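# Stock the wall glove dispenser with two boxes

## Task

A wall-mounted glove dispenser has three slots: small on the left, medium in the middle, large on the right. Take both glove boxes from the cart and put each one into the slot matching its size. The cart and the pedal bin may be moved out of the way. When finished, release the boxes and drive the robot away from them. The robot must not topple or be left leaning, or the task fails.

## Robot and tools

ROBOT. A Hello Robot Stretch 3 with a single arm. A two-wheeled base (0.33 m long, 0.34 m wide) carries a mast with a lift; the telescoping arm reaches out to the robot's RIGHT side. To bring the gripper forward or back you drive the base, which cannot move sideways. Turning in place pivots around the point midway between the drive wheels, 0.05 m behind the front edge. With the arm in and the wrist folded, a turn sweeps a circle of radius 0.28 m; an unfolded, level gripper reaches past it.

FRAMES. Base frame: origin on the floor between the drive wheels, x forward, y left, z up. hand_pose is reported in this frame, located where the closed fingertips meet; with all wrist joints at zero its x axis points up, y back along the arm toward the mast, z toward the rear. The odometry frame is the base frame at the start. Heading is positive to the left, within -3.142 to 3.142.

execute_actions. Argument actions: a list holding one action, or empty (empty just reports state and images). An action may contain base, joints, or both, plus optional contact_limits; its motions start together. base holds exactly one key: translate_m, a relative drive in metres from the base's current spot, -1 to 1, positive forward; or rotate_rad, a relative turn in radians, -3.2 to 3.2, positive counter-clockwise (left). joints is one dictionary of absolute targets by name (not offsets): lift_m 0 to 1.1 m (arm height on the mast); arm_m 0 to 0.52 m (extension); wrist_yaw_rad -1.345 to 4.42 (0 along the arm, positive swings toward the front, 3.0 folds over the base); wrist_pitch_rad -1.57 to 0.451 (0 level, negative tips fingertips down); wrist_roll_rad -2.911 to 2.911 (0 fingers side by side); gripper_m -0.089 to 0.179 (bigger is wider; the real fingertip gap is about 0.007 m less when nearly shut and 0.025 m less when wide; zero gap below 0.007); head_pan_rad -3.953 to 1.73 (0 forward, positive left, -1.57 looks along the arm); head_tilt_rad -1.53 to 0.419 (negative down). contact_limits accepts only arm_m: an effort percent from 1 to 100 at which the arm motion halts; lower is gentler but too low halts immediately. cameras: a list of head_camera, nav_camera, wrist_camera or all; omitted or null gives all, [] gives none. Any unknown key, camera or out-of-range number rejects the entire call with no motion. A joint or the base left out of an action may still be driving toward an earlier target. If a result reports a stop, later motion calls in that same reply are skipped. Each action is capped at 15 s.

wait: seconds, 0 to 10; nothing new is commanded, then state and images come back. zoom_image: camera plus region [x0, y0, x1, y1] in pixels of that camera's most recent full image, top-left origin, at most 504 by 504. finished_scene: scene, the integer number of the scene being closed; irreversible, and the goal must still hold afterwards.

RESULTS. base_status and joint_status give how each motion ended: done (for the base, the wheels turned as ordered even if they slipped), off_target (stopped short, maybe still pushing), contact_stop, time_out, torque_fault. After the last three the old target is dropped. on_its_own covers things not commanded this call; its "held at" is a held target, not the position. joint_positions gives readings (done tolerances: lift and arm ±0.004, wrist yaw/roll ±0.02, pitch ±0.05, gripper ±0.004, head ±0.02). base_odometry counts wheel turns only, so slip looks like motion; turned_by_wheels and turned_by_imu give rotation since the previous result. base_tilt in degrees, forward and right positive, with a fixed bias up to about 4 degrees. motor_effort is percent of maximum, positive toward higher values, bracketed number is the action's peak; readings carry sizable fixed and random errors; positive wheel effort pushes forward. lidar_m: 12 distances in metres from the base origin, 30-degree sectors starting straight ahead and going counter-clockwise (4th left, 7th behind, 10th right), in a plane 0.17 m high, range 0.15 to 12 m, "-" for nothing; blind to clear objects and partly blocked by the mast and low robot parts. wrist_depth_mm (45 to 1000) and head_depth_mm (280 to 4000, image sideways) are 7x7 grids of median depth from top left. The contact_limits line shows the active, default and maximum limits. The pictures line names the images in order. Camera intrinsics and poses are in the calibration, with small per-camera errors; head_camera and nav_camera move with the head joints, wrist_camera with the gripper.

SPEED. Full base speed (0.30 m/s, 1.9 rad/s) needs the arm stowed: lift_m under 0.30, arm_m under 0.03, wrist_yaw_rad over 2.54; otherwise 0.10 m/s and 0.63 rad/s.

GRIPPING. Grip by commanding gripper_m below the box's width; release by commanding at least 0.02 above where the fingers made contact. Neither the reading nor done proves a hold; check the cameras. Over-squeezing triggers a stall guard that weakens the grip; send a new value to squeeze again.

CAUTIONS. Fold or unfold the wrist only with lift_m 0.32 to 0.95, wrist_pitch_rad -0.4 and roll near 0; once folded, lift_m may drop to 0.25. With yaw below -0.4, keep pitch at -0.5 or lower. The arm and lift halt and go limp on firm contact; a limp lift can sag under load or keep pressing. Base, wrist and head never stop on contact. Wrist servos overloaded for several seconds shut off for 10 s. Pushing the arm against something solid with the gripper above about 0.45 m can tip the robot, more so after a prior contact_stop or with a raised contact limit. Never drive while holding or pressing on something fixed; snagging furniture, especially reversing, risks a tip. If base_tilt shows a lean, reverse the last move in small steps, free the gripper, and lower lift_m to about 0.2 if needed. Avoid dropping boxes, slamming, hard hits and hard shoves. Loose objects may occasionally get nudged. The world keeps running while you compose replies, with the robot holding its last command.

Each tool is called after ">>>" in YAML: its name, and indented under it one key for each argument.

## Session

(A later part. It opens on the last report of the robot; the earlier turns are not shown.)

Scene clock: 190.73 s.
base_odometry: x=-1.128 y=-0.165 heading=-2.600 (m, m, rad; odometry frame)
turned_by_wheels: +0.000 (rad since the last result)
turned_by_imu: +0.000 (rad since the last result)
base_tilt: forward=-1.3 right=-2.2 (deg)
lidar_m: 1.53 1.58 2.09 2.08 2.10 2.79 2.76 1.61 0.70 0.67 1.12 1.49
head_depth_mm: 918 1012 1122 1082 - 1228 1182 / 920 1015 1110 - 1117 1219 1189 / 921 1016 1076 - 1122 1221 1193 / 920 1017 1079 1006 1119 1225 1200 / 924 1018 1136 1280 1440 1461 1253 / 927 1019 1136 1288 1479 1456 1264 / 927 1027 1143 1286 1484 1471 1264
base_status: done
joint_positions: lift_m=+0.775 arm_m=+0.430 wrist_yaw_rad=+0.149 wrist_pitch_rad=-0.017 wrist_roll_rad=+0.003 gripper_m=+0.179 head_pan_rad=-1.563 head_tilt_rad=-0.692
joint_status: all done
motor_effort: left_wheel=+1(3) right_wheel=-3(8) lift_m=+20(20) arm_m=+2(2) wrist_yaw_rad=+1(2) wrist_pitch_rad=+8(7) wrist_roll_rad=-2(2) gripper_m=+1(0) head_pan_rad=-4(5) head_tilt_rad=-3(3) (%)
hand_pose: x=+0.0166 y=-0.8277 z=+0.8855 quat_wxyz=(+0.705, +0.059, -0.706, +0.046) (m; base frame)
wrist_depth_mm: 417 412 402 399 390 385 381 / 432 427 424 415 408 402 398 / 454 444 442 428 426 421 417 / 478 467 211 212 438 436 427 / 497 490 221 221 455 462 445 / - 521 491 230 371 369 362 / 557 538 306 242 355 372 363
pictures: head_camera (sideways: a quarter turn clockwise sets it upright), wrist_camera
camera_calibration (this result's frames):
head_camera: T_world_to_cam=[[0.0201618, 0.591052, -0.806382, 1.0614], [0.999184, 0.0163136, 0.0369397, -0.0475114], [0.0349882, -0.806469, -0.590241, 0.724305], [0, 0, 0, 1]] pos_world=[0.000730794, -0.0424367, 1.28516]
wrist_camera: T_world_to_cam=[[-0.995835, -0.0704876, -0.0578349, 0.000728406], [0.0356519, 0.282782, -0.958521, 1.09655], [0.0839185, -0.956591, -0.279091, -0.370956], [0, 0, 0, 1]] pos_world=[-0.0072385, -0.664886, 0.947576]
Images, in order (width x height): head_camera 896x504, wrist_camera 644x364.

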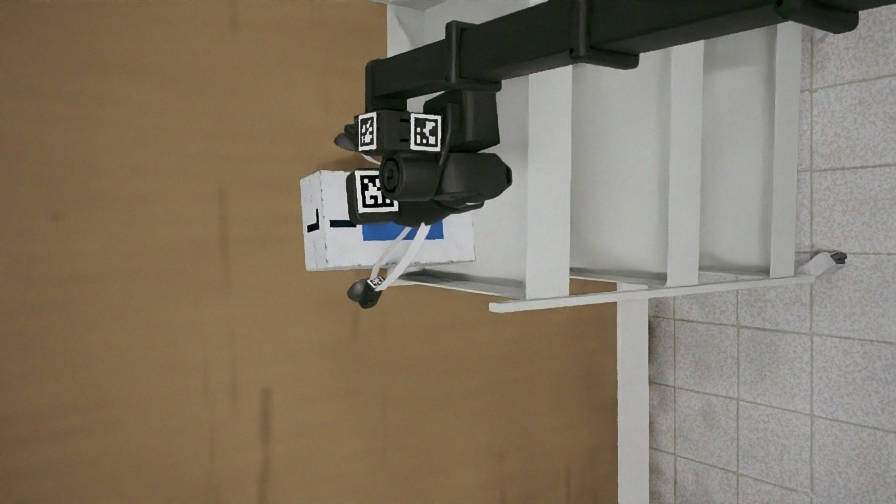

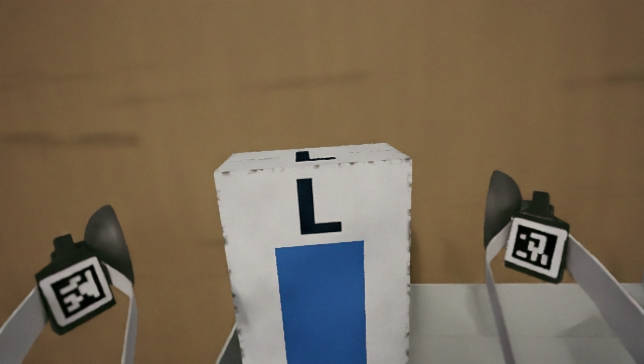

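>>> execute_actions:
  actions:
    - {"base":{"translate_m":0.011},"joints":{"arm_m":0.504,"lift_m":0.765}}
  cameras: ["wrist_camera"]

Scene clock: 195.60 s.
base_odometry: x=-1.137 y=-0.171 heading=-2.599 (m, m, rad; odometry frame)
turned_by_wheels: +0.000 (rad since the last result)
turned_by_imu: +0.000 (rad since the last result)
base_tilt: forward=-1.3 right=-2.1 (deg)
lidar_m: 1.52 1.57 2.08 2.08 2.11 2.80 2.77 1.61 0.69 0.66 1.12 1.49
head_depth_mm: 915 1012 1127 1080 - 1229 1195 / 918 1012 1110 996 1119 1217 1193 / 924 1017 1077 1002 1119 1216 1193 / 924 1017 1094 1000 1118 1092 1210 / 926 1023 1133 1278 1463 1467 1257 / 923 1018 1137 1282 1465 1465 1258 / 924 1024 1134 1287 1477 1476 1258
base_status: done
joint_positions: lift_m=+0.765 arm_m=+0.504 wrist_yaw_rad=+0.149 wrist_pitch_rad=-0.017 wrist_roll_rad=+0.003 gripper_m=+0.179 head_pan_rad=-1.563 head_tilt_rad=-0.692
joint_status: all done
motor_effort: left_wheel=+1(4) right_wheel=-2(6) lift_m=+21(24) arm_m=+2(3) wrist_yaw_rad=+0(1) wrist_pitch_rad=+8(8) wrist_roll_rad=-2(2) gripper_m=+1(0) head_pan_rad=-4(4) head_tilt_rad=-3(3) (%)
hand_pose: x=+0.0166 y=-0.9017 z=+0.8755 quat_wxyz=(+0.705, +0.059, -0.706, +0.047) (m; base frame)
wrist_depth_mm: 344 338 332 329 323 317 313 / 357 354 347 341 337 330 326 / 374 366 362 356 350 345 338 / 392 383 139 134 137 354 352 / 408 397 135 138 141 380 367 / - 426 141 144 148 397 390 / 465 448 149 151 156 299 290
pictures: wrist_camera
camera_calibration (this result's frames):
wrist_camera: T_world_to_cam=[[-0.995821, -0.0706822, -0.0578348, -0.00519194], [0.0355965, 0.282789, -0.958521, 1.1079], [0.0841055, -0.956574, -0.279091, -0.44452], [0, 0, 0, 1]] pos_world=[-0.00722086, -0.738885, 0.93758]
Images, in order (width x height): wrist_camera 644x364.

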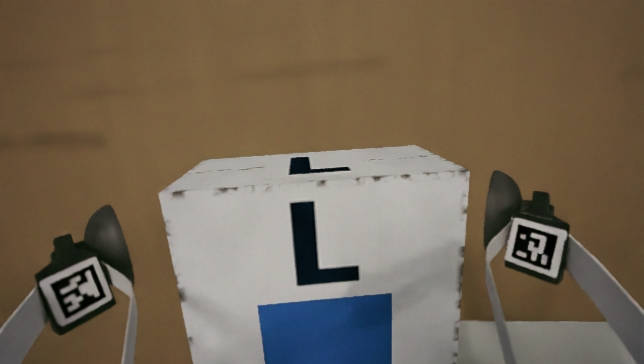

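>>> execute_actions:
  actions:
    - {"joints":{"gripper_m":0.09}}
  cameras: ["wrist_camera"]

>>> execute_actions:
  actions:
    - {"joints":{"lift_m":1.04,"wrist_pitch_rad":0.08}}
  cameras: []

>>> execute_actions:
  actions:
    - {"joints":{"arm_m":0,"wrist_yaw_rad":0.1}}
  cameras: ["wrist_camera","head_camera"]

Scene clock: 208.33 s.
base_odometry: x=-1.137 y=-0.171 heading=-2.600 (m, m, rad; odometry frame)
turned_by_wheels: +0.000 (rad since the last result)
turned_by_imu: +0.000 (rad since the last result)
base_tilt: forward=-1.5 right=-2.2 (deg)
lidar_m: 1.52 1.56 2.08 2.08 2.10 2.80 2.77 1.62 0.69 0.67 1.12 1.48
head_depth_mm: 916 1014 1124 1081 - 1225 1190 / 919 1011 1105 998 1117 1214 1196 / 921 1016 1079 1006 1116 1224 1198 / 922 1014 1086 998 1120 1093 1220 / 925 1019 1131 1276 1474 1463 1252 / 925 1018 1139 1286 1471 1468 1254 / 929 1021 1142 1282 1469 1467 1255
base_status: not commanded
joint_positions: lift_m=+0.765 arm_m=+0.504 wrist_yaw_rad=+0.143 wrist_pitch_rad=-0.017 wrist_roll_rad=+0.003 gripper_m=+0.091 head_pan_rad=-1.563 head_tilt_rad=-0.692
joint_status: all done
motor_effort: left_wheel=-1(1) right_wheel=+2(3) lift_m=+20(20) arm_m=+2(2) wrist_yaw_rad=+4(4) wrist_pitch_rad=+7(8) wrist_roll_rad=-2(2) gripper_m=-16(91) head_pan_rad=-4(3) head_tilt_rad=-3(3) (%)
hand_pose: x=+0.0151 y=-0.9019 z=+0.8755 quat_wxyz=(+0.705, +0.057, -0.706, +0.044) (m; base frame)
wrist_depth_mm: 341 336 332 327 323 317 314 / 356 352 346 343 337 332 328 / 372 365 363 354 351 344 340 / 388 384 139 135 137 361 357 / 410 394 135 138 141 372 373 / 428 418 142 145 149 399 391 / 457 448 149 152 156 301 291
pictures: wrist_camera
camera_calibration (this result's frames):
wrist_camera: T_world_to_cam=[[-0.996224, -0.0647509, -0.0578296, -0.00135759], [0.0372749, 0.282571, -0.958522, 1.10779], [0.0784061, -0.957058, -0.279091, -0.444957], [0, 0, 0, 1]] pos_world=[-0.00775793, -0.738967, 0.93758]
Images, in order (width x height): wrist_camera 644x364.

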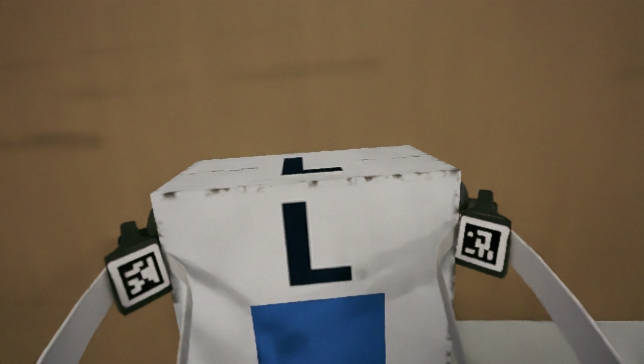

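Scene clock: 211.67 s.
base_odometry: x=-1.137 y=-0.171 heading=-2.599 (m, m, rad; odometry frame)
turned_by_wheels: +0.000 (rad since the last result)
turned_by_imu: +0.000 (rad since the last result)
base_tilt: forward=-1.3 right=-2.1 (deg)
lidar_m: 1.52 1.56 2.08 2.09 2.11 2.80 2.77 1.61 0.69 0.67 1.12 1.49
head_depth_mm: - 1014 1126 1063 1110 1206 1190 / - 1031 1123 1072 1114 1218 1192 / - 822 1131 1072 1115 1224 1196 / 895 803 1132 1077 1128 1091 1209 / 925 1015 1135 1278 1462 1462 1254 / 928 1021 1141 1280 1474 1473 1253 / 928 1024 1136 1285 1476 1470 1264
base_status: not commanded
joint_positions: lift_m=+1.040 arm_m=+0.504 wrist_yaw_rad=+0.150 wrist_pitch_rad=+0.014 wrist_roll_rad=+0.003 gripper_m=+0.091 head_pan_rad=-1.563 head_tilt_rad=-0.692
joint_status: wrist_pitch_rad off_target (ended at +0.014, target +0.080); the others done
motor_effort: left_wheel=+1(1) right_wheel=-2(3) lift_m=+28(27) arm_m=+2(2) wrist_yaw_rad=+1(3) wrist_pitch_rad=+31(35) wrist_roll_rad=-2(2) gripper_m=-16(16) head_pan_rad=-4(4) head_tilt_rad=-3(3) (%)
hand_pose: x=+0.0169 y=-0.9024 z=+1.1579 quat_wxyz=(+0.704, +0.048, -0.706, +0.058) (m; base frame)
wrist_depth_mm: 347 341 336 330 325 319 316 / 358 355 347 342 338 331 328 / 377 367 364 355 350 344 338 / 393 380 143 136 138 356 352 / 409 396 135 138 141 368 367 / 429 415 140 143 146 390 382 / 446 438 145 148 152 407 396
pictures: none
No camera images: the call's "cameras" was empty. Leave "cameras" out to get every camera's image.

Scene clock: 216.53 s.
base_odometry: x=-1.137 y=-0.171 heading=-2.599 (m, m, rad; odometry frame)
turned_by_wheels: +0.000 (rad since the last result)
turned_by_imu: +0.000 (rad since the last result)
base_tilt: forward=-1.2 right=-2.3 (deg)
lidar_m: 1.52 1.56 2.08 2.08 2.11 2.79 2.77 1.62 0.69 0.67 1.12 1.49
head_depth_mm: 919 997 - - - - 1188 / 922 982 - - - - 1207 / 920 987 - - - 1219 1199 / 921 985 347 396 443 1091 1204 / 924 986 356 1237 1464 1462 1253 / 926 1022 1147 1283 1477 1468 1252 / 931 1020 1133 1285 1477 1468 1265
base_status: not commanded
joint_positions: lift_m=+1.040 arm_m=+0.003 wrist_yaw_rad=+0.100 wrist_pitch_rad=+0.014 wrist_roll_rad=+0.003 gripper_m=+0.091 head_pan_rad=-1.563 head_tilt_rad=-0.692
joint_status: all done
joint sent to its limit — the command would take arm_m past its lower limit, so that joint was sent only as far as its limit.
motor_effort: left_wheel=+1(1) right_wheel=-2(3) lift_m=+28(28) arm_m=-3(2) wrist_yaw_rad=+1(3) wrist_pitch_rad=+31(31) wrist_roll_rad=-1(2) gripper_m=-16(15) head_pan_rad=-4(4) head_tilt_rad=-3(3) (%)
hand_pose: x=+0.0042 y=-0.4032 z=+1.1579 quat_wxyz=(+0.705, +0.031, -0.707, +0.040) (m; base frame)
wrist_depth_mm: 823 818 813 808 809 810 809 / 853 849 841 843 846 836 821 / 887 873 869 878 879 877 858 / 913 925 143 136 138 901 895 / 959 930 135 138 141 927 928 / - 969 140 143 146 998 978 / - - 145 148 151 - -
pictures: head_camera (sideways: a quarter turn clockwise sets it upright), wrist_camera
camera_calibration (this result's frames):
head_camera: T_world_to_cam=[[0.020162, 0.591068, -0.806369, 1.06138], [0.999184, 0.0163122, 0.0369399, -0.0475116], [0.0349877, -0.806457, -0.590257, 0.724327], [0, 0, 0, 1]] pos_world=[0.000730766, -0.0424363, 1.28516]
wrist_camera: T_world_to_cam=[[-0.997916, -0.0232443, -0.0602017, 0.0558457], [0.052448, 0.251408, -0.966459, 1.23453], [0.0375998, -0.967602, -0.249665, 0.0738606], [0, 0, 0, 1]] pos_world=[-0.0117967, -0.237606, 1.21493]
Images, in order (width x height): head_camera 896x504, wrist_camera 644x364.

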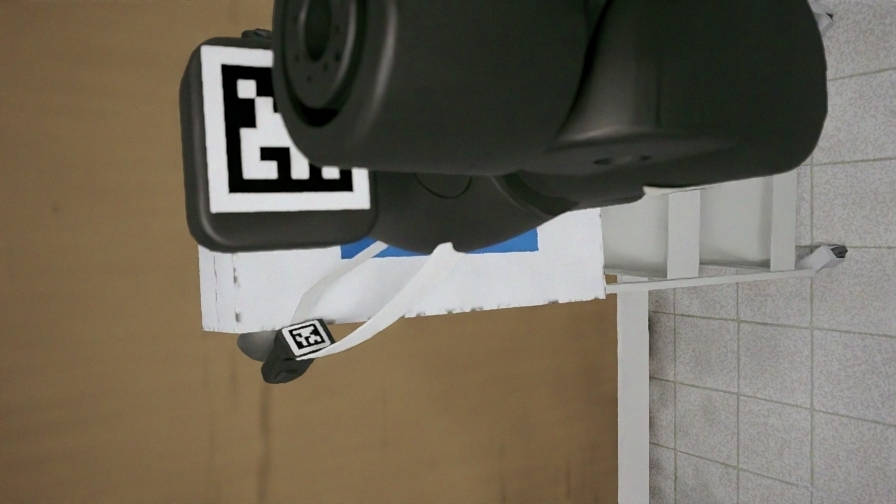

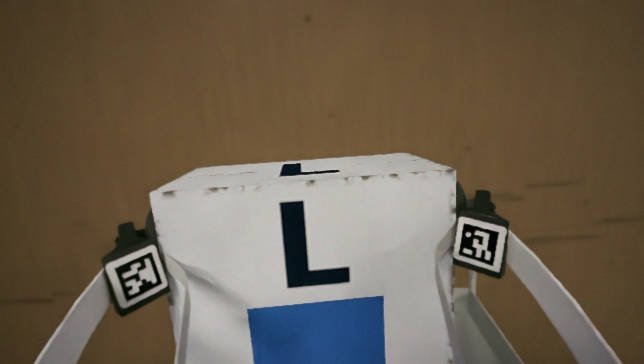

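>>> execute_actions:
  actions:
    - {"base":{"translate_m":0.74},"joints":{"lift_m":1.07}}
  cameras: []

>>> execute_actions:
  actions:
    - {"base":{"rotate_rad":1.6}}
  cameras: []

>>> execute_actions:
  actions:
    - {"base":{"translate_m":0.18},"joints":{"head_pan_rad":-1.45,"head_tilt_rad":-0.75}}
  cameras: ["wrist_camera","head_camera"]

Scene clock: 228.30 s.
base_odometry: x=-1.771 y=-0.553 heading=-2.599 (m, m, rad; odometry frame)
turned_by_wheels: +0.000 (rad since the last result)
turned_by_imu: +0.000 (rad since the last result)
base_tilt: forward=-1.3 right=-2.3 (deg)
lidar_m: 0.79 0.81 1.08 2.69 2.53 2.84 3.49 0.95 0.90 1.06 1.09 0.83
head_depth_mm: 872 - - - - - 1240 / 872 - - - - - 1241 / 873 - - - 1468 1411 1250 / 886 324 342 394 1416 1460 1246 / 897 323 727 1204 1427 1463 1255 / 902 984 1106 1242 1428 1462 1258 / 903 994 1108 1256 1430 1473 1264
base_status: done
joint_positions: lift_m=+1.070 arm_m=+0.003 wrist_yaw_rad=+0.100 wrist_pitch_rad=+0.014 wrist_roll_rad=+0.003 gripper_m=+0.091 head_pan_rad=-1.563 head_tilt_rad=-0.692
joint_status: all done
motor_effort: left_wheel=+1(5) right_wheel=-2(4) lift_m=+28(29) arm_m=-3(3) wrist_yaw_rad=-1(0) wrist_pitch_rad=+31(31) wrist_roll_rad=-2(2) gripper_m=-15(15) head_pan_rad=-4(4) head_tilt_rad=-3(3) (%)
hand_pose: x=+0.0042 y=-0.4032 z=+1.1879 quat_wxyz=(+0.705, +0.031, -0.707, +0.040) (m; base frame)
wrist_depth_mm: 789 773 778 774 766 767 774 / 815 804 822 799 812 806 801 / 856 841 845 834 839 847 836 / 882 870 143 136 138 867 861 / 904 895 136 139 141 896 921 / 948 942 140 143 147 952 922 / 909 - 145 148 151 985 832
pictures: none
No camera images: the call's "cameras" was empty. Leave "cameras" out to get every camera's image.

Scene clock: 231.83 s.
base_odometry: x=-1.771 y=-0.553 heading=-1.000 (m, m, rad; odometry frame)
turned_by_wheels: +1.600 (rad since the last result)
turned_by_imu: +1.572 (rad since the last result)
base_tilt: forward=-1.3 right=-2.2 (deg)
lidar_m: 2.69 2.34 2.91 3.50 0.91 0.91 1.06 1.10 0.82 0.79 0.81 1.11
head_depth_mm: 636 - - - - - 1242 / 639 - - - - - 1244 / 641 - - - 1077 1242 1248 / 651 324 342 394 1043 1225 1245 / 660 323 362 888 1050 1232 1255 / 664 727 817 887 1055 1250 1253 / 669 735 794 802 1064 1251 1257
base_status: done
joint_positions: lift_m=+1.070 arm_m=+0.003 wrist_yaw_rad=+0.100 wrist_pitch_rad=+0.014 wrist_roll_rad=+0.003 gripper_m=+0.091 head_pan_rad=-1.563 head_tilt_rad=-0.692
joint_status: not commanded
motor_effort: left_wheel=-2(5) right_wheel=+2(9) lift_m=+28(27) arm_m=-3(3) wrist_yaw_rad=-1(0) wrist_pitch_rad=+30(31) wrist_roll_rad=-2(2) gripper_m=-15(15) head_pan_rad=-4(4) head_tilt_rad=-3(3) (%)
hand_pose: x=+0.0042 y=-0.4032 z=+1.1879 quat_wxyz=(+0.705, +0.031, -0.707, +0.040) (m; base frame)
wrist_depth_mm: 536 525 525 516 513 510 502 / 553 549 541 537 531 525 522 / 573 569 563 553 556 542 540 / 593 587 142 136 139 566 557 / 623 604 136 138 141 581 577 / 662 536 140 143 146 622 606 / 683 549 145 148 151 651 630
pictures: none
No camera images: the call's "cameras" was empty. Leave "cameras" out to get every camera's image.

Scene clock: 234.90 s.
base_odometry: x=-1.674 y=-0.704 heading=-1.000 (m, m, rad; odometry frame)
turned_by_wheels: +0.000 (rad since the last result)
turned_by_imu: +0.000 (rad since the last result)
base_tilt: forward=-1.3 right=-2.2 (deg)
lidar_m: 2.51 2.20 2.66 3.49 1.17 1.04 1.24 1.13 0.82 0.79 0.81 1.10
head_depth_mm: - - - - - 1287 1206 / - - - - 1101 1276 1210 / 640 318 360 400 1091 1305 1214 / 659 326 741 796 1115 1318 1220 / 679 758 806 859 1141 1335 1222 / 687 767 864 961 1168 1351 1228 / 697 777 881 1011 1197 1377 1225
base_status: done
joint_positions: lift_m=+1.070 arm_m=+0.003 wrist_yaw_rad=+0.100 wrist_pitch_rad=+0.014 wrist_roll_rad=+0.003 gripper_m=+0.091 head_pan_rad=-1.457 head_tilt_rad=-0.740
joint_status: all done
motor_effort: left_wheel=-2(2) right_wheel=+2(8) lift_m=+28(28) arm_m=-3(3) wrist_yaw_rad=+0(0) wrist_pitch_rad=+31(31) wrist_roll_rad=-2(2) gripper_m=-15(16) head_pan_rad=+4(19) head_tilt_rad=-3(8) (%)
hand_pose: x=+0.0042 y=-0.4032 z=+1.1879 quat_wxyz=(+0.705, +0.031, -0.707, +0.040) (m; base frame)
wrist_depth_mm: 528 526 519 512 516 503 504 / 551 545 539 534 530 523 519 / 574 564 559 554 547 542 535 / 592 590 142 136 138 556 563 / 623 601 136 139 141 577 583 / 654 636 140 143 146 616 611 / 678 678 145 148 151 636 629
pictures: head_camera (sideways: a quarter turn clockwise sets it upright), wrist_camera
camera_calibration (this result's frames):
head_camera: T_world_to_cam=[[-0.0468664, 0.628347, -0.776521, 1.02288], [0.992058, 0.120114, 0.0373192, -0.0479596], [0.11672, -0.768605, -0.628986, 0.77421], [0, 0, 0, 1]] pos_world=[0.00515133, -0.0419018, 1.28304]
wrist_camera: T_world_to_cam=[[-0.997912, -0.0233635, -0.0602063, 0.0576394], [0.0524238, 0.25138, -0.966468, 1.26353], [0.0377148, -0.967606, -0.249631, 0.0813104], [0, 0, 0, 1]] pos_world=[-0.0117864, -0.237603, 1.24493]
Images, in order (width x height): head_camera 896x504, wrist_camera 644x364.

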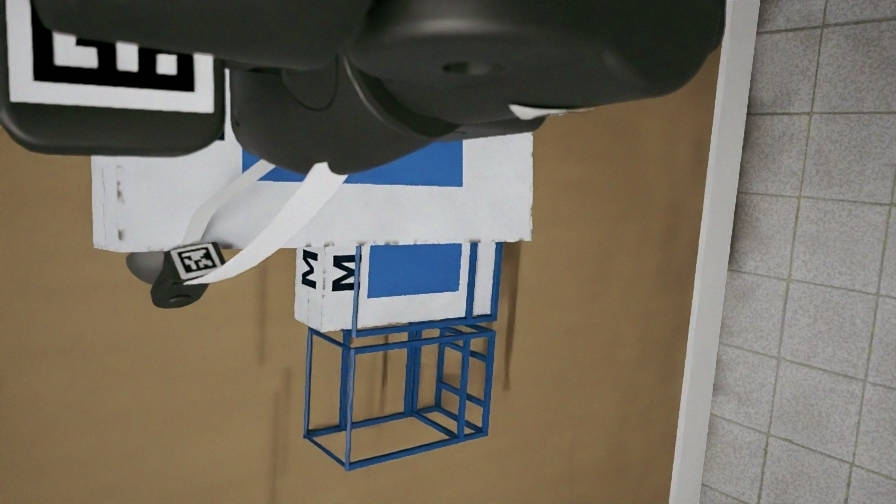

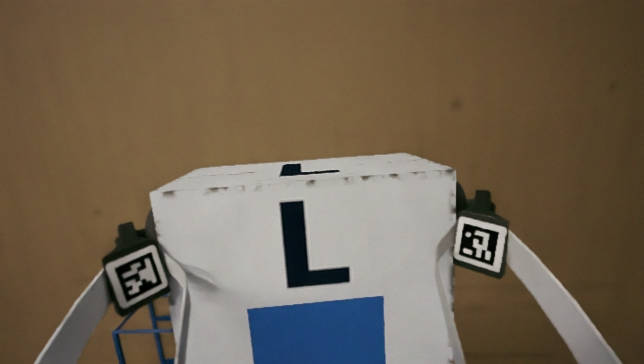

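>>> execute_actions:
  actions:
    - {"joints":{"arm_m":0.33,"head_pan_rad":-1.5,"head_tilt_rad":-0.6}}
  cameras: ["wrist_camera","head_camera"]

Scene clock: 244.20 s.
base_odometry: x=-1.674 y=-0.704 heading=-1.000 (m, m, rad; odometry frame)
turned_by_wheels: +0.000 (rad since the last result)
turned_by_imu: +0.000 (rad since the last result)
base_tilt: forward=-1.3 right=-2.2 (deg)
lidar_m: 2.51 2.20 2.65 3.48 1.18 1.04 1.24 1.13 0.82 0.78 0.81 1.10
head_depth_mm: 619 - 757 835 928 1044 1198 / 632 - 682 827 915 1068 1218 / 647 621 664 852 944 1084 1224 / 654 717 783 773 851 1101 1240 / 662 720 792 775 863 1119 1258 / 670 730 800 878 976 1135 1263 / 677 737 812 897 1014 1157 1287
base_status: not commanded
joint_positions: lift_m=+1.070 arm_m=+0.330 wrist_yaw_rad=+0.100 wrist_pitch_rad=+0.014 wrist_roll_rad=+0.003 gripper_m=+0.091 head_pan_rad=-1.493 head_tilt_rad=-0.606
joint_status: all done
motor_effort: left_wheel=-2(2) right_wheel=+2(2) lift_m=+28(29) arm_m=+2(0) wrist_yaw_rad=+0(1) wrist_pitch_rad=+31(30) wrist_roll_rad=-2(2) gripper_m=-15(15) head_pan_rad=-4(12) head_tilt_rad=+2(12) (%)
hand_pose: x=+0.0042 y=-0.7300 z=+1.1879 quat_wxyz=(+0.705, +0.031, -0.707, +0.040) (m; base frame)
wrist_depth_mm: 211 208 206 205 202 201 199 / 219 217 214 212 211 208 207 / 227 225 223 221 219 217 215 / 236 233 142 137 139 225 223 / 246 242 135 138 141 232 231 / 257 253 140 143 146 247 241 / 273 268 144 147 151 256 252
pictures: head_camera (sideways: a quarter turn clockwise sets it upright), wrist_camera
camera_calibration (this result's frames):
head_camera: T_world_to_cam=[[-0.0157055, 0.520347, -0.853811, 1.12346], [0.995358, 0.089223, 0.0360669, -0.0463558], [0.0949469, -0.849281, -0.519333, 0.631687], [0, 0, 0, 1]] pos_world=[0.00380842, -0.0439711, 1.28895]
wrist_camera: T_world_to_cam=[[-0.997912, -0.0233668, -0.0602067, 0.0500031], [0.0524233, 0.251381, -0.966468, 1.34568], [0.037718, -0.967606, -0.249631, -0.234903], [0, 0, 0, 1]] pos_world=[-0.0117862, -0.564403, 1.24493]
Images, in order (width x height): head_camera 896x504, wrist_camera 644x364.

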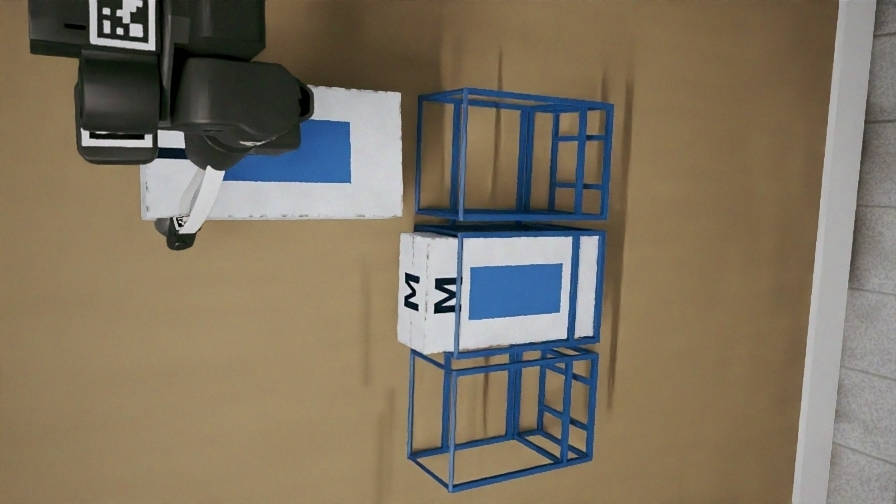

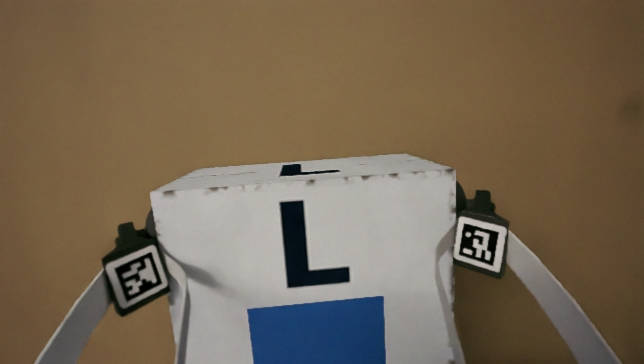

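>>> execute_actions:
  actions:
    - {"joints":{"arm_m":0.35}}
  cameras: []

>>> execute_actions:
  actions:
    - {"joints":{"lift_m":1.02}}
  cameras: ["wrist_camera","head_camera"]

Scene clock: 252.63 s.
base_odometry: x=-1.674 y=-0.704 heading=-1.000 (m, m, rad; odometry frame)
turned_by_wheels: +0.000 (rad since the last result)
turned_by_imu: +0.000 (rad since the last result)
base_tilt: forward=-1.3 right=-2.3 (deg)
lidar_m: 2.51 2.19 2.66 3.48 1.18 1.04 1.24 1.13 0.82 0.78 0.81 1.10
head_depth_mm: 620 - 754 832 928 1049 1194 / 632 - 703 827 915 1064 1219 / 646 643 686 850 941 1080 1222 / 656 715 783 772 853 1103 1243 / 662 719 790 772 860 1124 1251 / 669 731 801 879 980 1141 1264 / 675 736 811 898 1014 1161 1286
base_status: not commanded
joint_positions: lift_m=+1.070 arm_m=+0.350 wrist_yaw_rad=+0.100 wrist_pitch_rad=+0.014 wrist_roll_rad=+0.003 gripper_m=+0.091 head_pan_rad=-1.493 head_tilt_rad=-0.606
joint_status: all done
motor_effort: left_wheel=-2(2) right_wheel=+2(2) lift_m=+28(28) arm_m=+2(4) wrist_yaw_rad=+0(0) wrist_pitch_rad=+31(30) wrist_roll_rad=-2(2) gripper_m=-16(16) head_pan_rad=-4(4) head_tilt_rad=+2(2) (%)
hand_pose: x=+0.0042 y=-0.7500 z=+1.1879 quat_wxyz=(+0.705, +0.031, -0.707, +0.040) (m; base frame)
wrist_depth_mm: 191 190 188 186 184 183 180 / 199 197 194 193 192 189 188 / 206 204 203 200 199 196 195 / 215 211 143 136 138 204 202 / 224 219 135 139 141 210 211 / 233 229 140 143 147 224 219 / 246 243 145 148 152 232 228
pictures: none
No camera images: the call's "cameras" was empty. Leave "cameras" out to get every camera's image.

Scene clock: 253.93 s.
base_odometry: x=-1.674 y=-0.704 heading=-1.000 (m, m, rad; odometry frame)
turned_by_wheels: +0.000 (rad since the last result)
turned_by_imu: +0.000 (rad since the last result)
base_tilt: forward=-1.4 right=-2.2 (deg)
lidar_m: 2.52 2.20 2.66 3.49 1.17 1.04 1.24 1.13 0.82 0.79 0.81 1.10
head_depth_mm: 636 - 777 831 927 1048 1193 / 641 677 - 804 916 1065 1218 / 649 680 697 852 942 1080 1224 / 656 710 782 772 853 1103 1241 / 664 722 791 773 861 1121 1254 / 669 729 800 881 976 1135 1256 / 676 740 814 895 1013 1161 1284
base_status: not commanded
joint_positions: lift_m=+1.020 arm_m=+0.350 wrist_yaw_rad=+0.100 wrist_pitch_rad=+0.014 wrist_roll_rad=+0.003 gripper_m=+0.091 head_pan_rad=-1.493 head_tilt_rad=-0.606
joint_status: all done
motor_effort: left_wheel=-2(2) right_wheel=+2(2) lift_m=+23(25) arm_m=+3(2) wrist_yaw_rad=+0(0) wrist_pitch_rad=+31(30) wrist_roll_rad=-2(2) gripper_m=-15(15) head_pan_rad=-4(4) head_tilt_rad=+2(2) (%)
hand_pose: x=+0.0042 y=-0.7500 z=+1.1383 quat_wxyz=(+0.705, +0.031, -0.707, +0.040) (m; base frame)
wrist_depth_mm: 191 189 188 186 184 183 181 / 199 197 195 193 192 189 187 / 207 204 203 201 199 197 195 / 214 211 142 136 138 204 202 / 224 219 136 139 141 211 211 / 234 229 140 143 146 223 219 / 247 243 145 148 152 232 230
pictures: head_camera (sideways: a quarter turn clockwise sets it upright), wrist_camera
camera_calibration (this result's frames):
head_camera: T_world_to_cam=[[-0.0157055, 0.520347, -0.853811, 1.12346], [0.995358, 0.0892231, 0.0360669, -0.0463558], [0.0949469, -0.849281, -0.519333, 0.631687], [0, 0, 0, 1]] pos_world=[0.00380842, -0.0439711, 1.28895]
wrist_camera: T_world_to_cam=[[-0.997911, -0.0233833, -0.060228, 0.0465584], [0.0524502, 0.251114, -0.966536, 1.3026], [0.0377248, -0.967675, -0.249363, -0.267016], [0, 0, 0, 1]] pos_world=[-0.0117872, -0.584396, 1.19523]
Images, in order (width x height): head_camera 896x504, wrist_camera 644x364.

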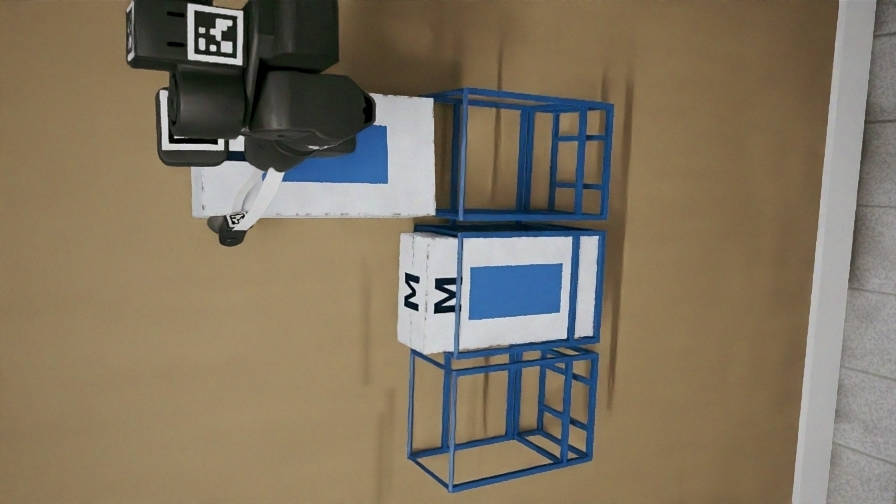

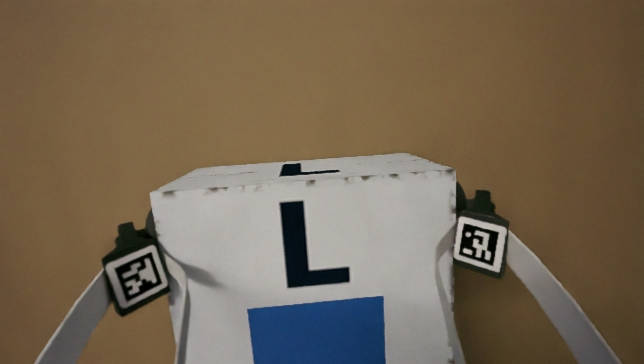

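>>> execute_actions:
  actions:
    - {"joints":{"lift_m":0.97}}
  cameras: ["head_camera"]

Scene clock: 259.97 s.
base_odometry: x=-1.674 y=-0.704 heading=-1.000 (m, m, rad; odometry frame)
turned_by_wheels: +0.000 (rad since the last result)
turned_by_imu: +0.000 (rad since the last result)
base_tilt: forward=-1.2 right=-2.2 (deg)
lidar_m: 2.50 2.20 2.66 3.49 1.17 1.04 1.24 1.13 0.82 0.78 0.81 1.10
head_depth_mm: 636 681 - 844 926 1046 1194 / 643 690 - 816 920 1064 1217 / 649 691 700 759 947 1078 1221 / 655 712 782 774 854 1097 1238 / 663 722 794 773 862 1122 1249 / 670 730 802 881 979 1142 1266 / 676 738 812 895 1019 1155 1287
base_status: not commanded
joint_positions: lift_m=+0.970 arm_m=+0.350 wrist_yaw_rad=+0.092 wrist_pitch_rad=+0.106 wrist_roll_rad=+0.008 gripper_m=+0.091 head_pan_rad=-1.493 head_tilt_rad=-0.606
joint_status: all done
on_its_own: wrist_pitch_rad moved +0.092 to your old target +0.080
motor_effort: left_wheel=-3(3) right_wheel=+8(8) lift_m=+17(24) arm_m=+2(2) wrist_yaw_rad=+5(5) wrist_pitch_rad=-12(31) wrist_roll_rad=-4(4) gripper_m=-16(17) head_pan_rad=-4(3) head_tilt_rad=+2(2) (%)
hand_pose: x=+0.0023 y=-0.7510 z=+1.1122 quat_wxyz=(+0.701, -0.004, -0.710, +0.070) (m; base frame)
wrist_depth_mm: 200 199 197 195 194 192 189 / 205 203 201 199 198 196 194 / 209 208 206 204 203 200 199 / 216 213 136 137 139 205 204 / 221 217 136 139 141 209 209 / 227 224 138 140 143 218 214 / 232 231 140 142 146 221 218
pictures: head_camera (sideways: a quarter turn clockwise sets it upright)
camera_calibration (this result's frames):
head_camera: T_world_to_cam=[[-0.0157056, 0.520346, -0.853811, 1.12346], [0.995358, 0.0892233, 0.0360669, -0.0463558], [0.0949471, -0.849282, -0.519332, 0.631686], [0, 0, 0, 1]] pos_world=[0.00380843, -0.0439712, 1.28895]
Images, in order (width x height): head_camera 896x504.

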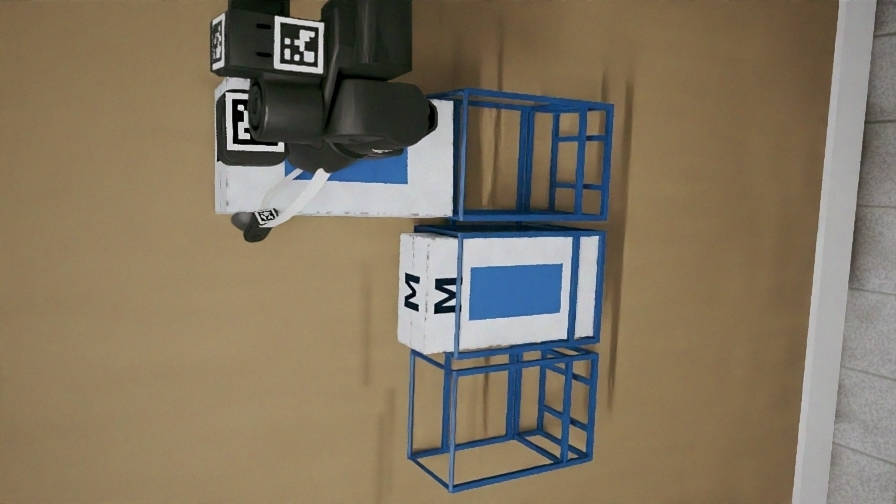

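>>> execute_actions:
  actions:
    - {"joints":{"lift_m":1.03}}
  cameras: []

>>> execute_actions:
  actions:
    - {"joints":{"arm_m":0.362,"wrist_yaw_rad":0.1}}
  cameras: []

>>> execute_actions:
  actions:
    - {"joints":{"lift_m":0.985}}
  cameras: ["head_camera"]

>>> zoom_image:
  camera: "head_camera"
  region: [330,60,650,260]

Scene clock: 266.90 s.
base_odometry: x=-1.674 y=-0.704 heading=-1.000 (m, m, rad; odometry frame)
turned_by_wheels: +0.000 (rad since the last result)
turned_by_imu: +0.000 (rad since the last result)
base_tilt: forward=-1.3 right=-2.3 (deg)
lidar_m: 2.51 2.20 2.66 3.50 1.17 1.04 1.24 1.13 0.82 0.79 0.81 1.10
head_depth_mm: 633 - 771 831 930 1044 1197 / 643 - - 828 917 1061 1216 / 649 666 695 852 941 1083 1225 / 656 711 783 772 852 1102 1238 / 661 720 789 775 862 1119 1258 / 670 728 802 883 982 1139 1263 / 678 737 812 899 1018 1160 1292
base_status: not commanded
joint_positions: lift_m=+1.030 arm_m=+0.350 wrist_yaw_rad=+0.099 wrist_pitch_rad=+0.021 wrist_roll_rad=+0.006 gripper_m=+0.091 head_pan_rad=-1.493 head_tilt_rad=-0.606
joint_status: all done
motor_effort: left_wheel=-2(4) right_wheel=+4(8) lift_m=+28(31) arm_m=+3(2) wrist_yaw_rad=+1(4) wrist_pitch_rad=+28(30) wrist_roll_rad=-3(4) gripper_m=-16(16) head_pan_rad=-4(4) head_tilt_rad=+2(2) (%)
hand_pose: x=+0.0038 y=-0.7502 z=+1.1496 quat_wxyz=(+0.704, +0.028, -0.708, +0.042) (m; base frame)
wrist_depth_mm: 192 190 189 186 185 183 182 / 198 197 196 193 192 190 189 / 207 205 203 201 199 197 195 / 215 211 141 136 138 205 202 / 224 218 136 138 141 211 210 / 234 228 140 143 146 223 218 / 243 242 144 147 151 231 229
pictures: none
No camera images: the call's "cameras" was empty. Leave "cameras" out to get every camera's image.

Scene clock: 267.77 s.
base_odometry: x=-1.674 y=-0.704 heading=-1.000 (m, m, rad; odometry frame)
turned_by_wheels: +0.000 (rad since the last result)
turned_by_imu: +0.000 (rad since the last result)
base_tilt: forward=-1.3 right=-2.2 (deg)
lidar_m: 2.51 2.20 2.66 3.49 1.17 1.04 1.24 1.13 0.82 0.79 0.81 1.10
head_depth_mm: 633 - 771 834 926 1042 1197 / 643 - 728 825 916 1063 1219 / 651 665 708 852 942 1080 1228 / 656 709 782 775 854 1098 1245 / 663 719 790 773 862 1114 1256 / 669 730 802 881 967 1141 1265 / 677 737 812 897 1017 1157 1289
base_status: not commanded
joint_positions: lift_m=+1.030 arm_m=+0.361 wrist_yaw_rad=+0.103 wrist_pitch_rad=+0.014 wrist_roll_rad=+0.004 gripper_m=+0.091 head_pan_rad=-1.493 head_tilt_rad=-0.606
joint_status: all done
motor_effort: left_wheel=-1(2) right_wheel=-1(4) lift_m=+28(28) arm_m=+8(8) wrist_yaw_rad=-3(3) wrist_pitch_rad=+31(32) wrist_roll_rad=-2(3) gripper_m=-16(16) head_pan_rad=-4(4) head_tilt_rad=+2(2) (%)
hand_pose: x=+0.0049 y=-0.7613 z=+1.1479 quat_wxyz=(+0.705, +0.032, -0.707, +0.041) (m; base frame)
wrist_depth_mm: 181 181 179 177 175 173 172 / 189 187 185 184 181 180 177 / 197 194 192 190 188 187 184 / 205 201 145 134 132 193 191 / 214 134 133 133 135 200 199 / 224 - 138 139 140 212 208 / 235 232 144 144 146 219 216
pictures: none
No camera images: the call's "cameras" was empty. Leave "cameras" out to get every camera's image.

Scene clock: 269.00 s.
base_odometry: x=-1.674 y=-0.704 heading=-1.000 (m, m, rad; odometry frame)
turned_by_wheels: +0.000 (rad since the last result)
turned_by_imu: +0.000 (rad since the last result)
base_tilt: forward=-1.2 right=-2.1 (deg)
lidar_m: 2.51 2.20 2.66 3.49 1.18 1.04 1.24 1.14 0.82 0.79 0.81 1.10
head_depth_mm: 636 676 - 832 931 1046 1201 / 642 688 - 830 915 1062 1217 / 650 690 713 852 944 1080 1218 / 655 711 782 773 858 1099 1244 / 665 721 790 773 863 1121 1255 / 669 730 802 878 966 1140 1262 / 676 738 815 894 1016 1163 1280
base_status: not commanded
joint_positions: lift_m=+0.985 arm_m=+0.361 wrist_yaw_rad=+0.093 wrist_pitch_rad=+0.062 wrist_roll_rad=-0.002 gripper_m=+0.091 head_pan_rad=-1.493 head_tilt_rad=-0.606
joint_status: all done
motor_effort: left_wheel=-3(3) right_wheel=+4(4) lift_m=+19(21) arm_m=+7(8) wrist_yaw_rad=+6(5) wrist_pitch_rad=+8(31) wrist_roll_rad=+1(2) gripper_m=-16(16) head_pan_rad=-4(4) head_tilt_rad=+2(2) (%)
hand_pose: x=+0.0023 y=-0.7624 z=+1.1158 quat_wxyz=(+0.706, +0.011, -0.706, +0.054) (m; base frame)
wrist_depth_mm: 185 183 182 181 179 178 176 / 191 188 188 186 185 183 181 / 197 194 194 192 190 189 187 / 203 200 139 131 132 194 192 / 209 205 133 134 134 199 199 / 217 - 137 138 138 208 205 / 225 222 142 143 143 215 212
pictures: head_camera (sideways: a quarter turn clockwise sets it upright)
camera_calibration (this result's frames):
head_camera: T_world_to_cam=[[-0.0157047, 0.520337, -0.853816, 1.12346], [0.995358, 0.0892233, 0.0360668, -0.0463557], [0.0949472, -0.849287, -0.519323, 0.631674], [0, 0, 0, 1]] pos_world=[0.00380842, -0.0439713, 1.28895]
Images, in order (width x height): head_camera 896x504.

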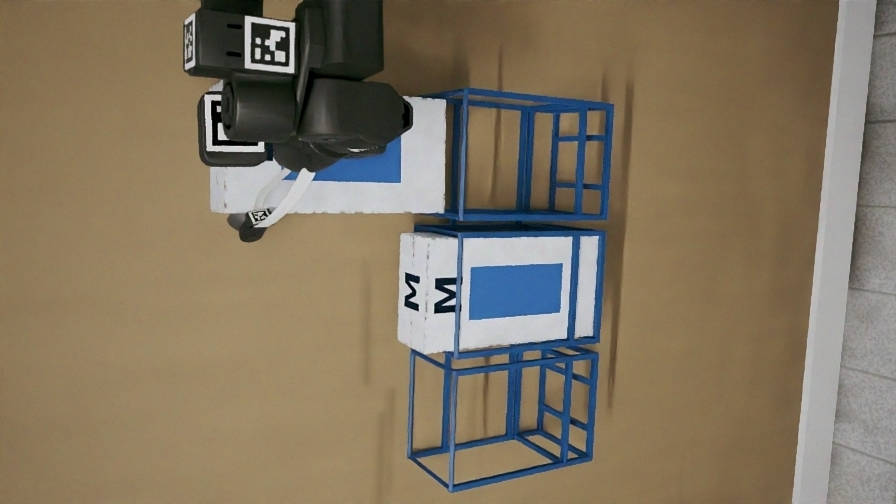

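Region (330, 60, 650, 260) of head_camera's 896x504 image, scaled by 1.575, with more detail than that image has; it fills the top 315 rows of this view, and the rest is white.

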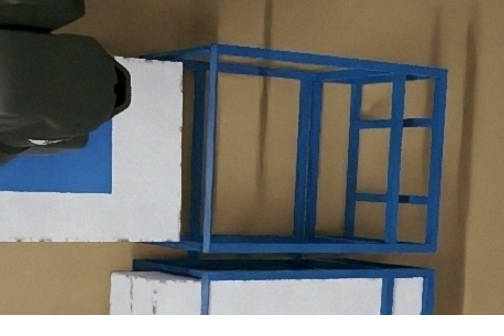

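>>> execute_actions:
  actions:
    - {"joints":{"lift_m":1.07}}
  cameras: []

>>> execute_actions:
  actions:
    - {"joints":{"arm_m":0.342,"wrist_yaw_rad":0.1}}
  cameras: []

>>> execute_actions:
  actions:
    - {"joints":{"lift_m":0.985}}
  cameras: ["head_camera"]

>>> zoom_image:
  camera: "head_camera"
  region: [330,60,650,260]

Scene clock: 275.37 s.
base_odometry: x=-1.674 y=-0.704 heading=-1.000 (m, m, rad; odometry frame)
turned_by_wheels: +0.000 (rad since the last result)
turned_by_imu: +0.000 (rad since the last result)
base_tilt: forward=-1.3 right=-2.2 (deg)
lidar_m: 2.51 2.19 2.67 3.49 1.18 1.04 1.24 1.13 0.82 0.79 0.81 1.10
head_depth_mm: 622 - 755 831 926 1045 1201 / 633 - 710 828 917 1061 1216 / 647 650 699 852 945 1082 1225 / 659 715 782 776 852 1105 1241 / 663 721 791 773 863 1118 1252 / 670 730 803 880 982 1140 1256 / 677 737 812 899 1013 1156 1289
base_status: not commanded
joint_positions: lift_m=+1.070 arm_m=+0.361 wrist_yaw_rad=+0.093 wrist_pitch_rad=+0.003 wrist_roll_rad=-0.002 gripper_m=+0.091 head_pan_rad=-1.493 head_tilt_rad=-0.606
joint_status: all done
on_its_own: wrist_pitch_rad is at rest, and its effort (+35) is outside its rest range (-20 to +32)
motor_effort: left_wheel=-3(3) right_wheel=+5(4) lift_m=+29(34) arm_m=+6(7) wrist_yaw_rad=+5(4) wrist_pitch_rad=+35(37) wrist_roll_rad=+0(1) gripper_m=-16(16) head_pan_rad=-4(4) head_tilt_rad=+2(2) (%)
hand_pose: x=+0.0023 y=-0.7615 z=+1.1850 quat_wxyz=(+0.707, +0.032, -0.706, +0.033) (m; base frame)
wrist_depth_mm: 179 178 176 175 174 172 171 / 186 185 183 181 181 179 177 / 194 192 191 190 188 186 185 / 202 199 145 135 131 194 192 / 210 206 133 134 134 201 201 / 220 216 138 139 139 213 210 / 232 230 144 144 145 222 220
pictures: none
No camera images: the call's "cameras" was empty. Leave "cameras" out to get every camera's image.

Scene clock: 276.40 s.
base_odometry: x=-1.674 y=-0.704 heading=-1.000 (m, m, rad; odometry frame)
turned_by_wheels: +0.000 (rad since the last result)
turned_by_imu: +0.000 (rad since the last result)
base_tilt: forward=-1.2 right=-2.1 (deg)
lidar_m: 2.51 2.19 2.65 3.50 1.18 1.04 1.24 1.13 0.82 0.78 0.81 1.10
head_depth_mm: 621 - 753 831 929 1044 1196 / 632 - 690 824 913 1070 1213 / 647 632 677 851 943 1086 1221 / 655 718 782 773 853 1099 1236 / 662 722 790 772 862 1125 1254 / 669 730 803 882 979 1138 1263 / 675 738 810 898 1011 1159 1290
base_status: not commanded
joint_positions: lift_m=+1.070 arm_m=+0.342 wrist_yaw_rad=+0.099 wrist_pitch_rad=+0.013 wrist_roll_rad=-0.002 gripper_m=+0.091 head_pan_rad=-1.493 head_tilt_rad=-0.606
joint_status: all done
motor_effort: left_wheel=-2(3) right_wheel=+2(5) lift_m=+29(29) arm_m=-3(4) wrist_yaw_rad=+0(3) wrist_pitch_rad=+31(36) wrist_roll_rad=+0(0) gripper_m=-16(16) head_pan_rad=-4(4) head_tilt_rad=+2(2) (%)
hand_pose: x=+0.0040 y=-0.7425 z=+1.1875 quat_wxyz=(+0.707, +0.031, -0.706, +0.039) (m; base frame)
wrist_depth_mm: 198 196 194 194 192 190 188 / 206 204 202 200 198 196 195 / 215 213 210 208 206 203 202 / 223 219 144 134 135 211 210 / 233 227 135 136 137 219 218 / 243 238 139 141 142 232 228 / 256 253 143 145 147 242 237
pictures: none
No camera images: the call's "cameras" was empty. Leave "cameras" out to get every camera's image.

Scene clock: 278.00 s.
base_odometry: x=-1.674 y=-0.704 heading=-1.000 (m, m, rad; odometry frame)
turned_by_wheels: +0.000 (rad since the last result)
turned_by_imu: +0.000 (rad since the last result)
base_tilt: forward=-1.1 right=-2.2 (deg)
lidar_m: 2.51 2.20 2.66 3.49 1.17 1.04 1.24 1.13 0.82 0.79 0.81 1.10
head_depth_mm: 638 675 - 837 927 1047 1200 / 643 685 - 783 917 1064 1215 / 650 692 691 744 945 1079 1219 / 656 711 782 774 855 1099 1245 / 662 722 794 775 864 1121 1250 / 670 730 800 883 981 1138 1262 / 675 737 812 898 1013 1159 1284
base_status: not commanded
joint_positions: lift_m=+0.985 arm_m=+0.342 wrist_yaw_rad=+0.097 wrist_pitch_rad=+0.062 wrist_roll_rad=+0.001 gripper_m=+0.091 head_pan_rad=-1.493 head_tilt_rad=-0.606
joint_status: all done
motor_effort: left_wheel=-3(3) right_wheel=+5(5) lift_m=+20(28) arm_m=-3(3) wrist_yaw_rad=+2(2) wrist_pitch_rad=+8(31) wrist_roll_rad=-1(1) gripper_m=-16(17) head_pan_rad=-4(3) head_tilt_rad=+2(2) (%)
hand_pose: x=+0.0034 y=-0.7433 z=+1.1158 quat_wxyz=(+0.705, +0.012, -0.707, +0.056) (m; base frame)
wrist_depth_mm: 203 201 199 198 196 194 192 / 208 207 205 204 202 199 198 / 216 214 212 209 207 206 203 / 223 220 134 134 135 212 210 / 231 225 135 136 138 217 217 / 238 - 138 139 141 227 223 / 248 245 142 143 144 235 230
pictures: head_camera (sideways: a quarter turn clockwise sets it upright)
camera_calibration (this result's frames):
head_camera: T_world_to_cam=[[-0.0157049, 0.520337, -0.853817, 1.12346], [0.995358, 0.0892237, 0.0360668, -0.0463556], [0.0949475, -0.849287, -0.519323, 0.631674], [0, 0, 0, 1]] pos_world=[0.00380844, -0.0439713, 1.28895]
Images, in order (width x height): head_camera 896x504.

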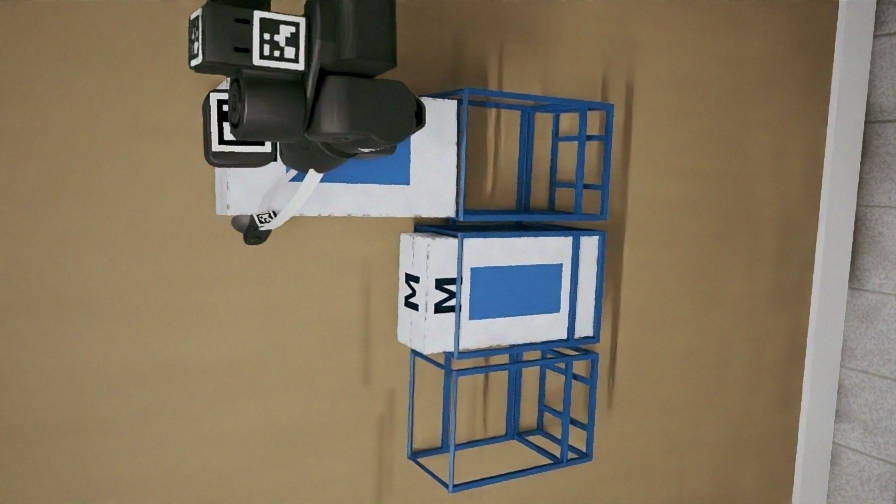

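Region (330, 60, 650, 260) of head_camera's 896x504 image, scaled by 1.575, with more detail than that image has; it fills the top 315 rows of this view, and the rest is white.

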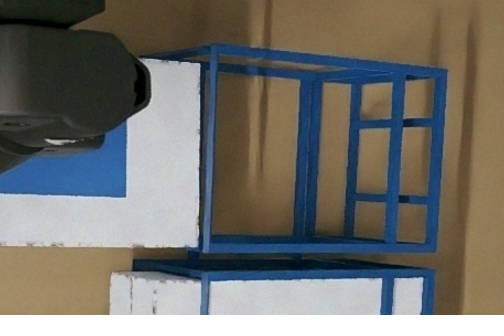

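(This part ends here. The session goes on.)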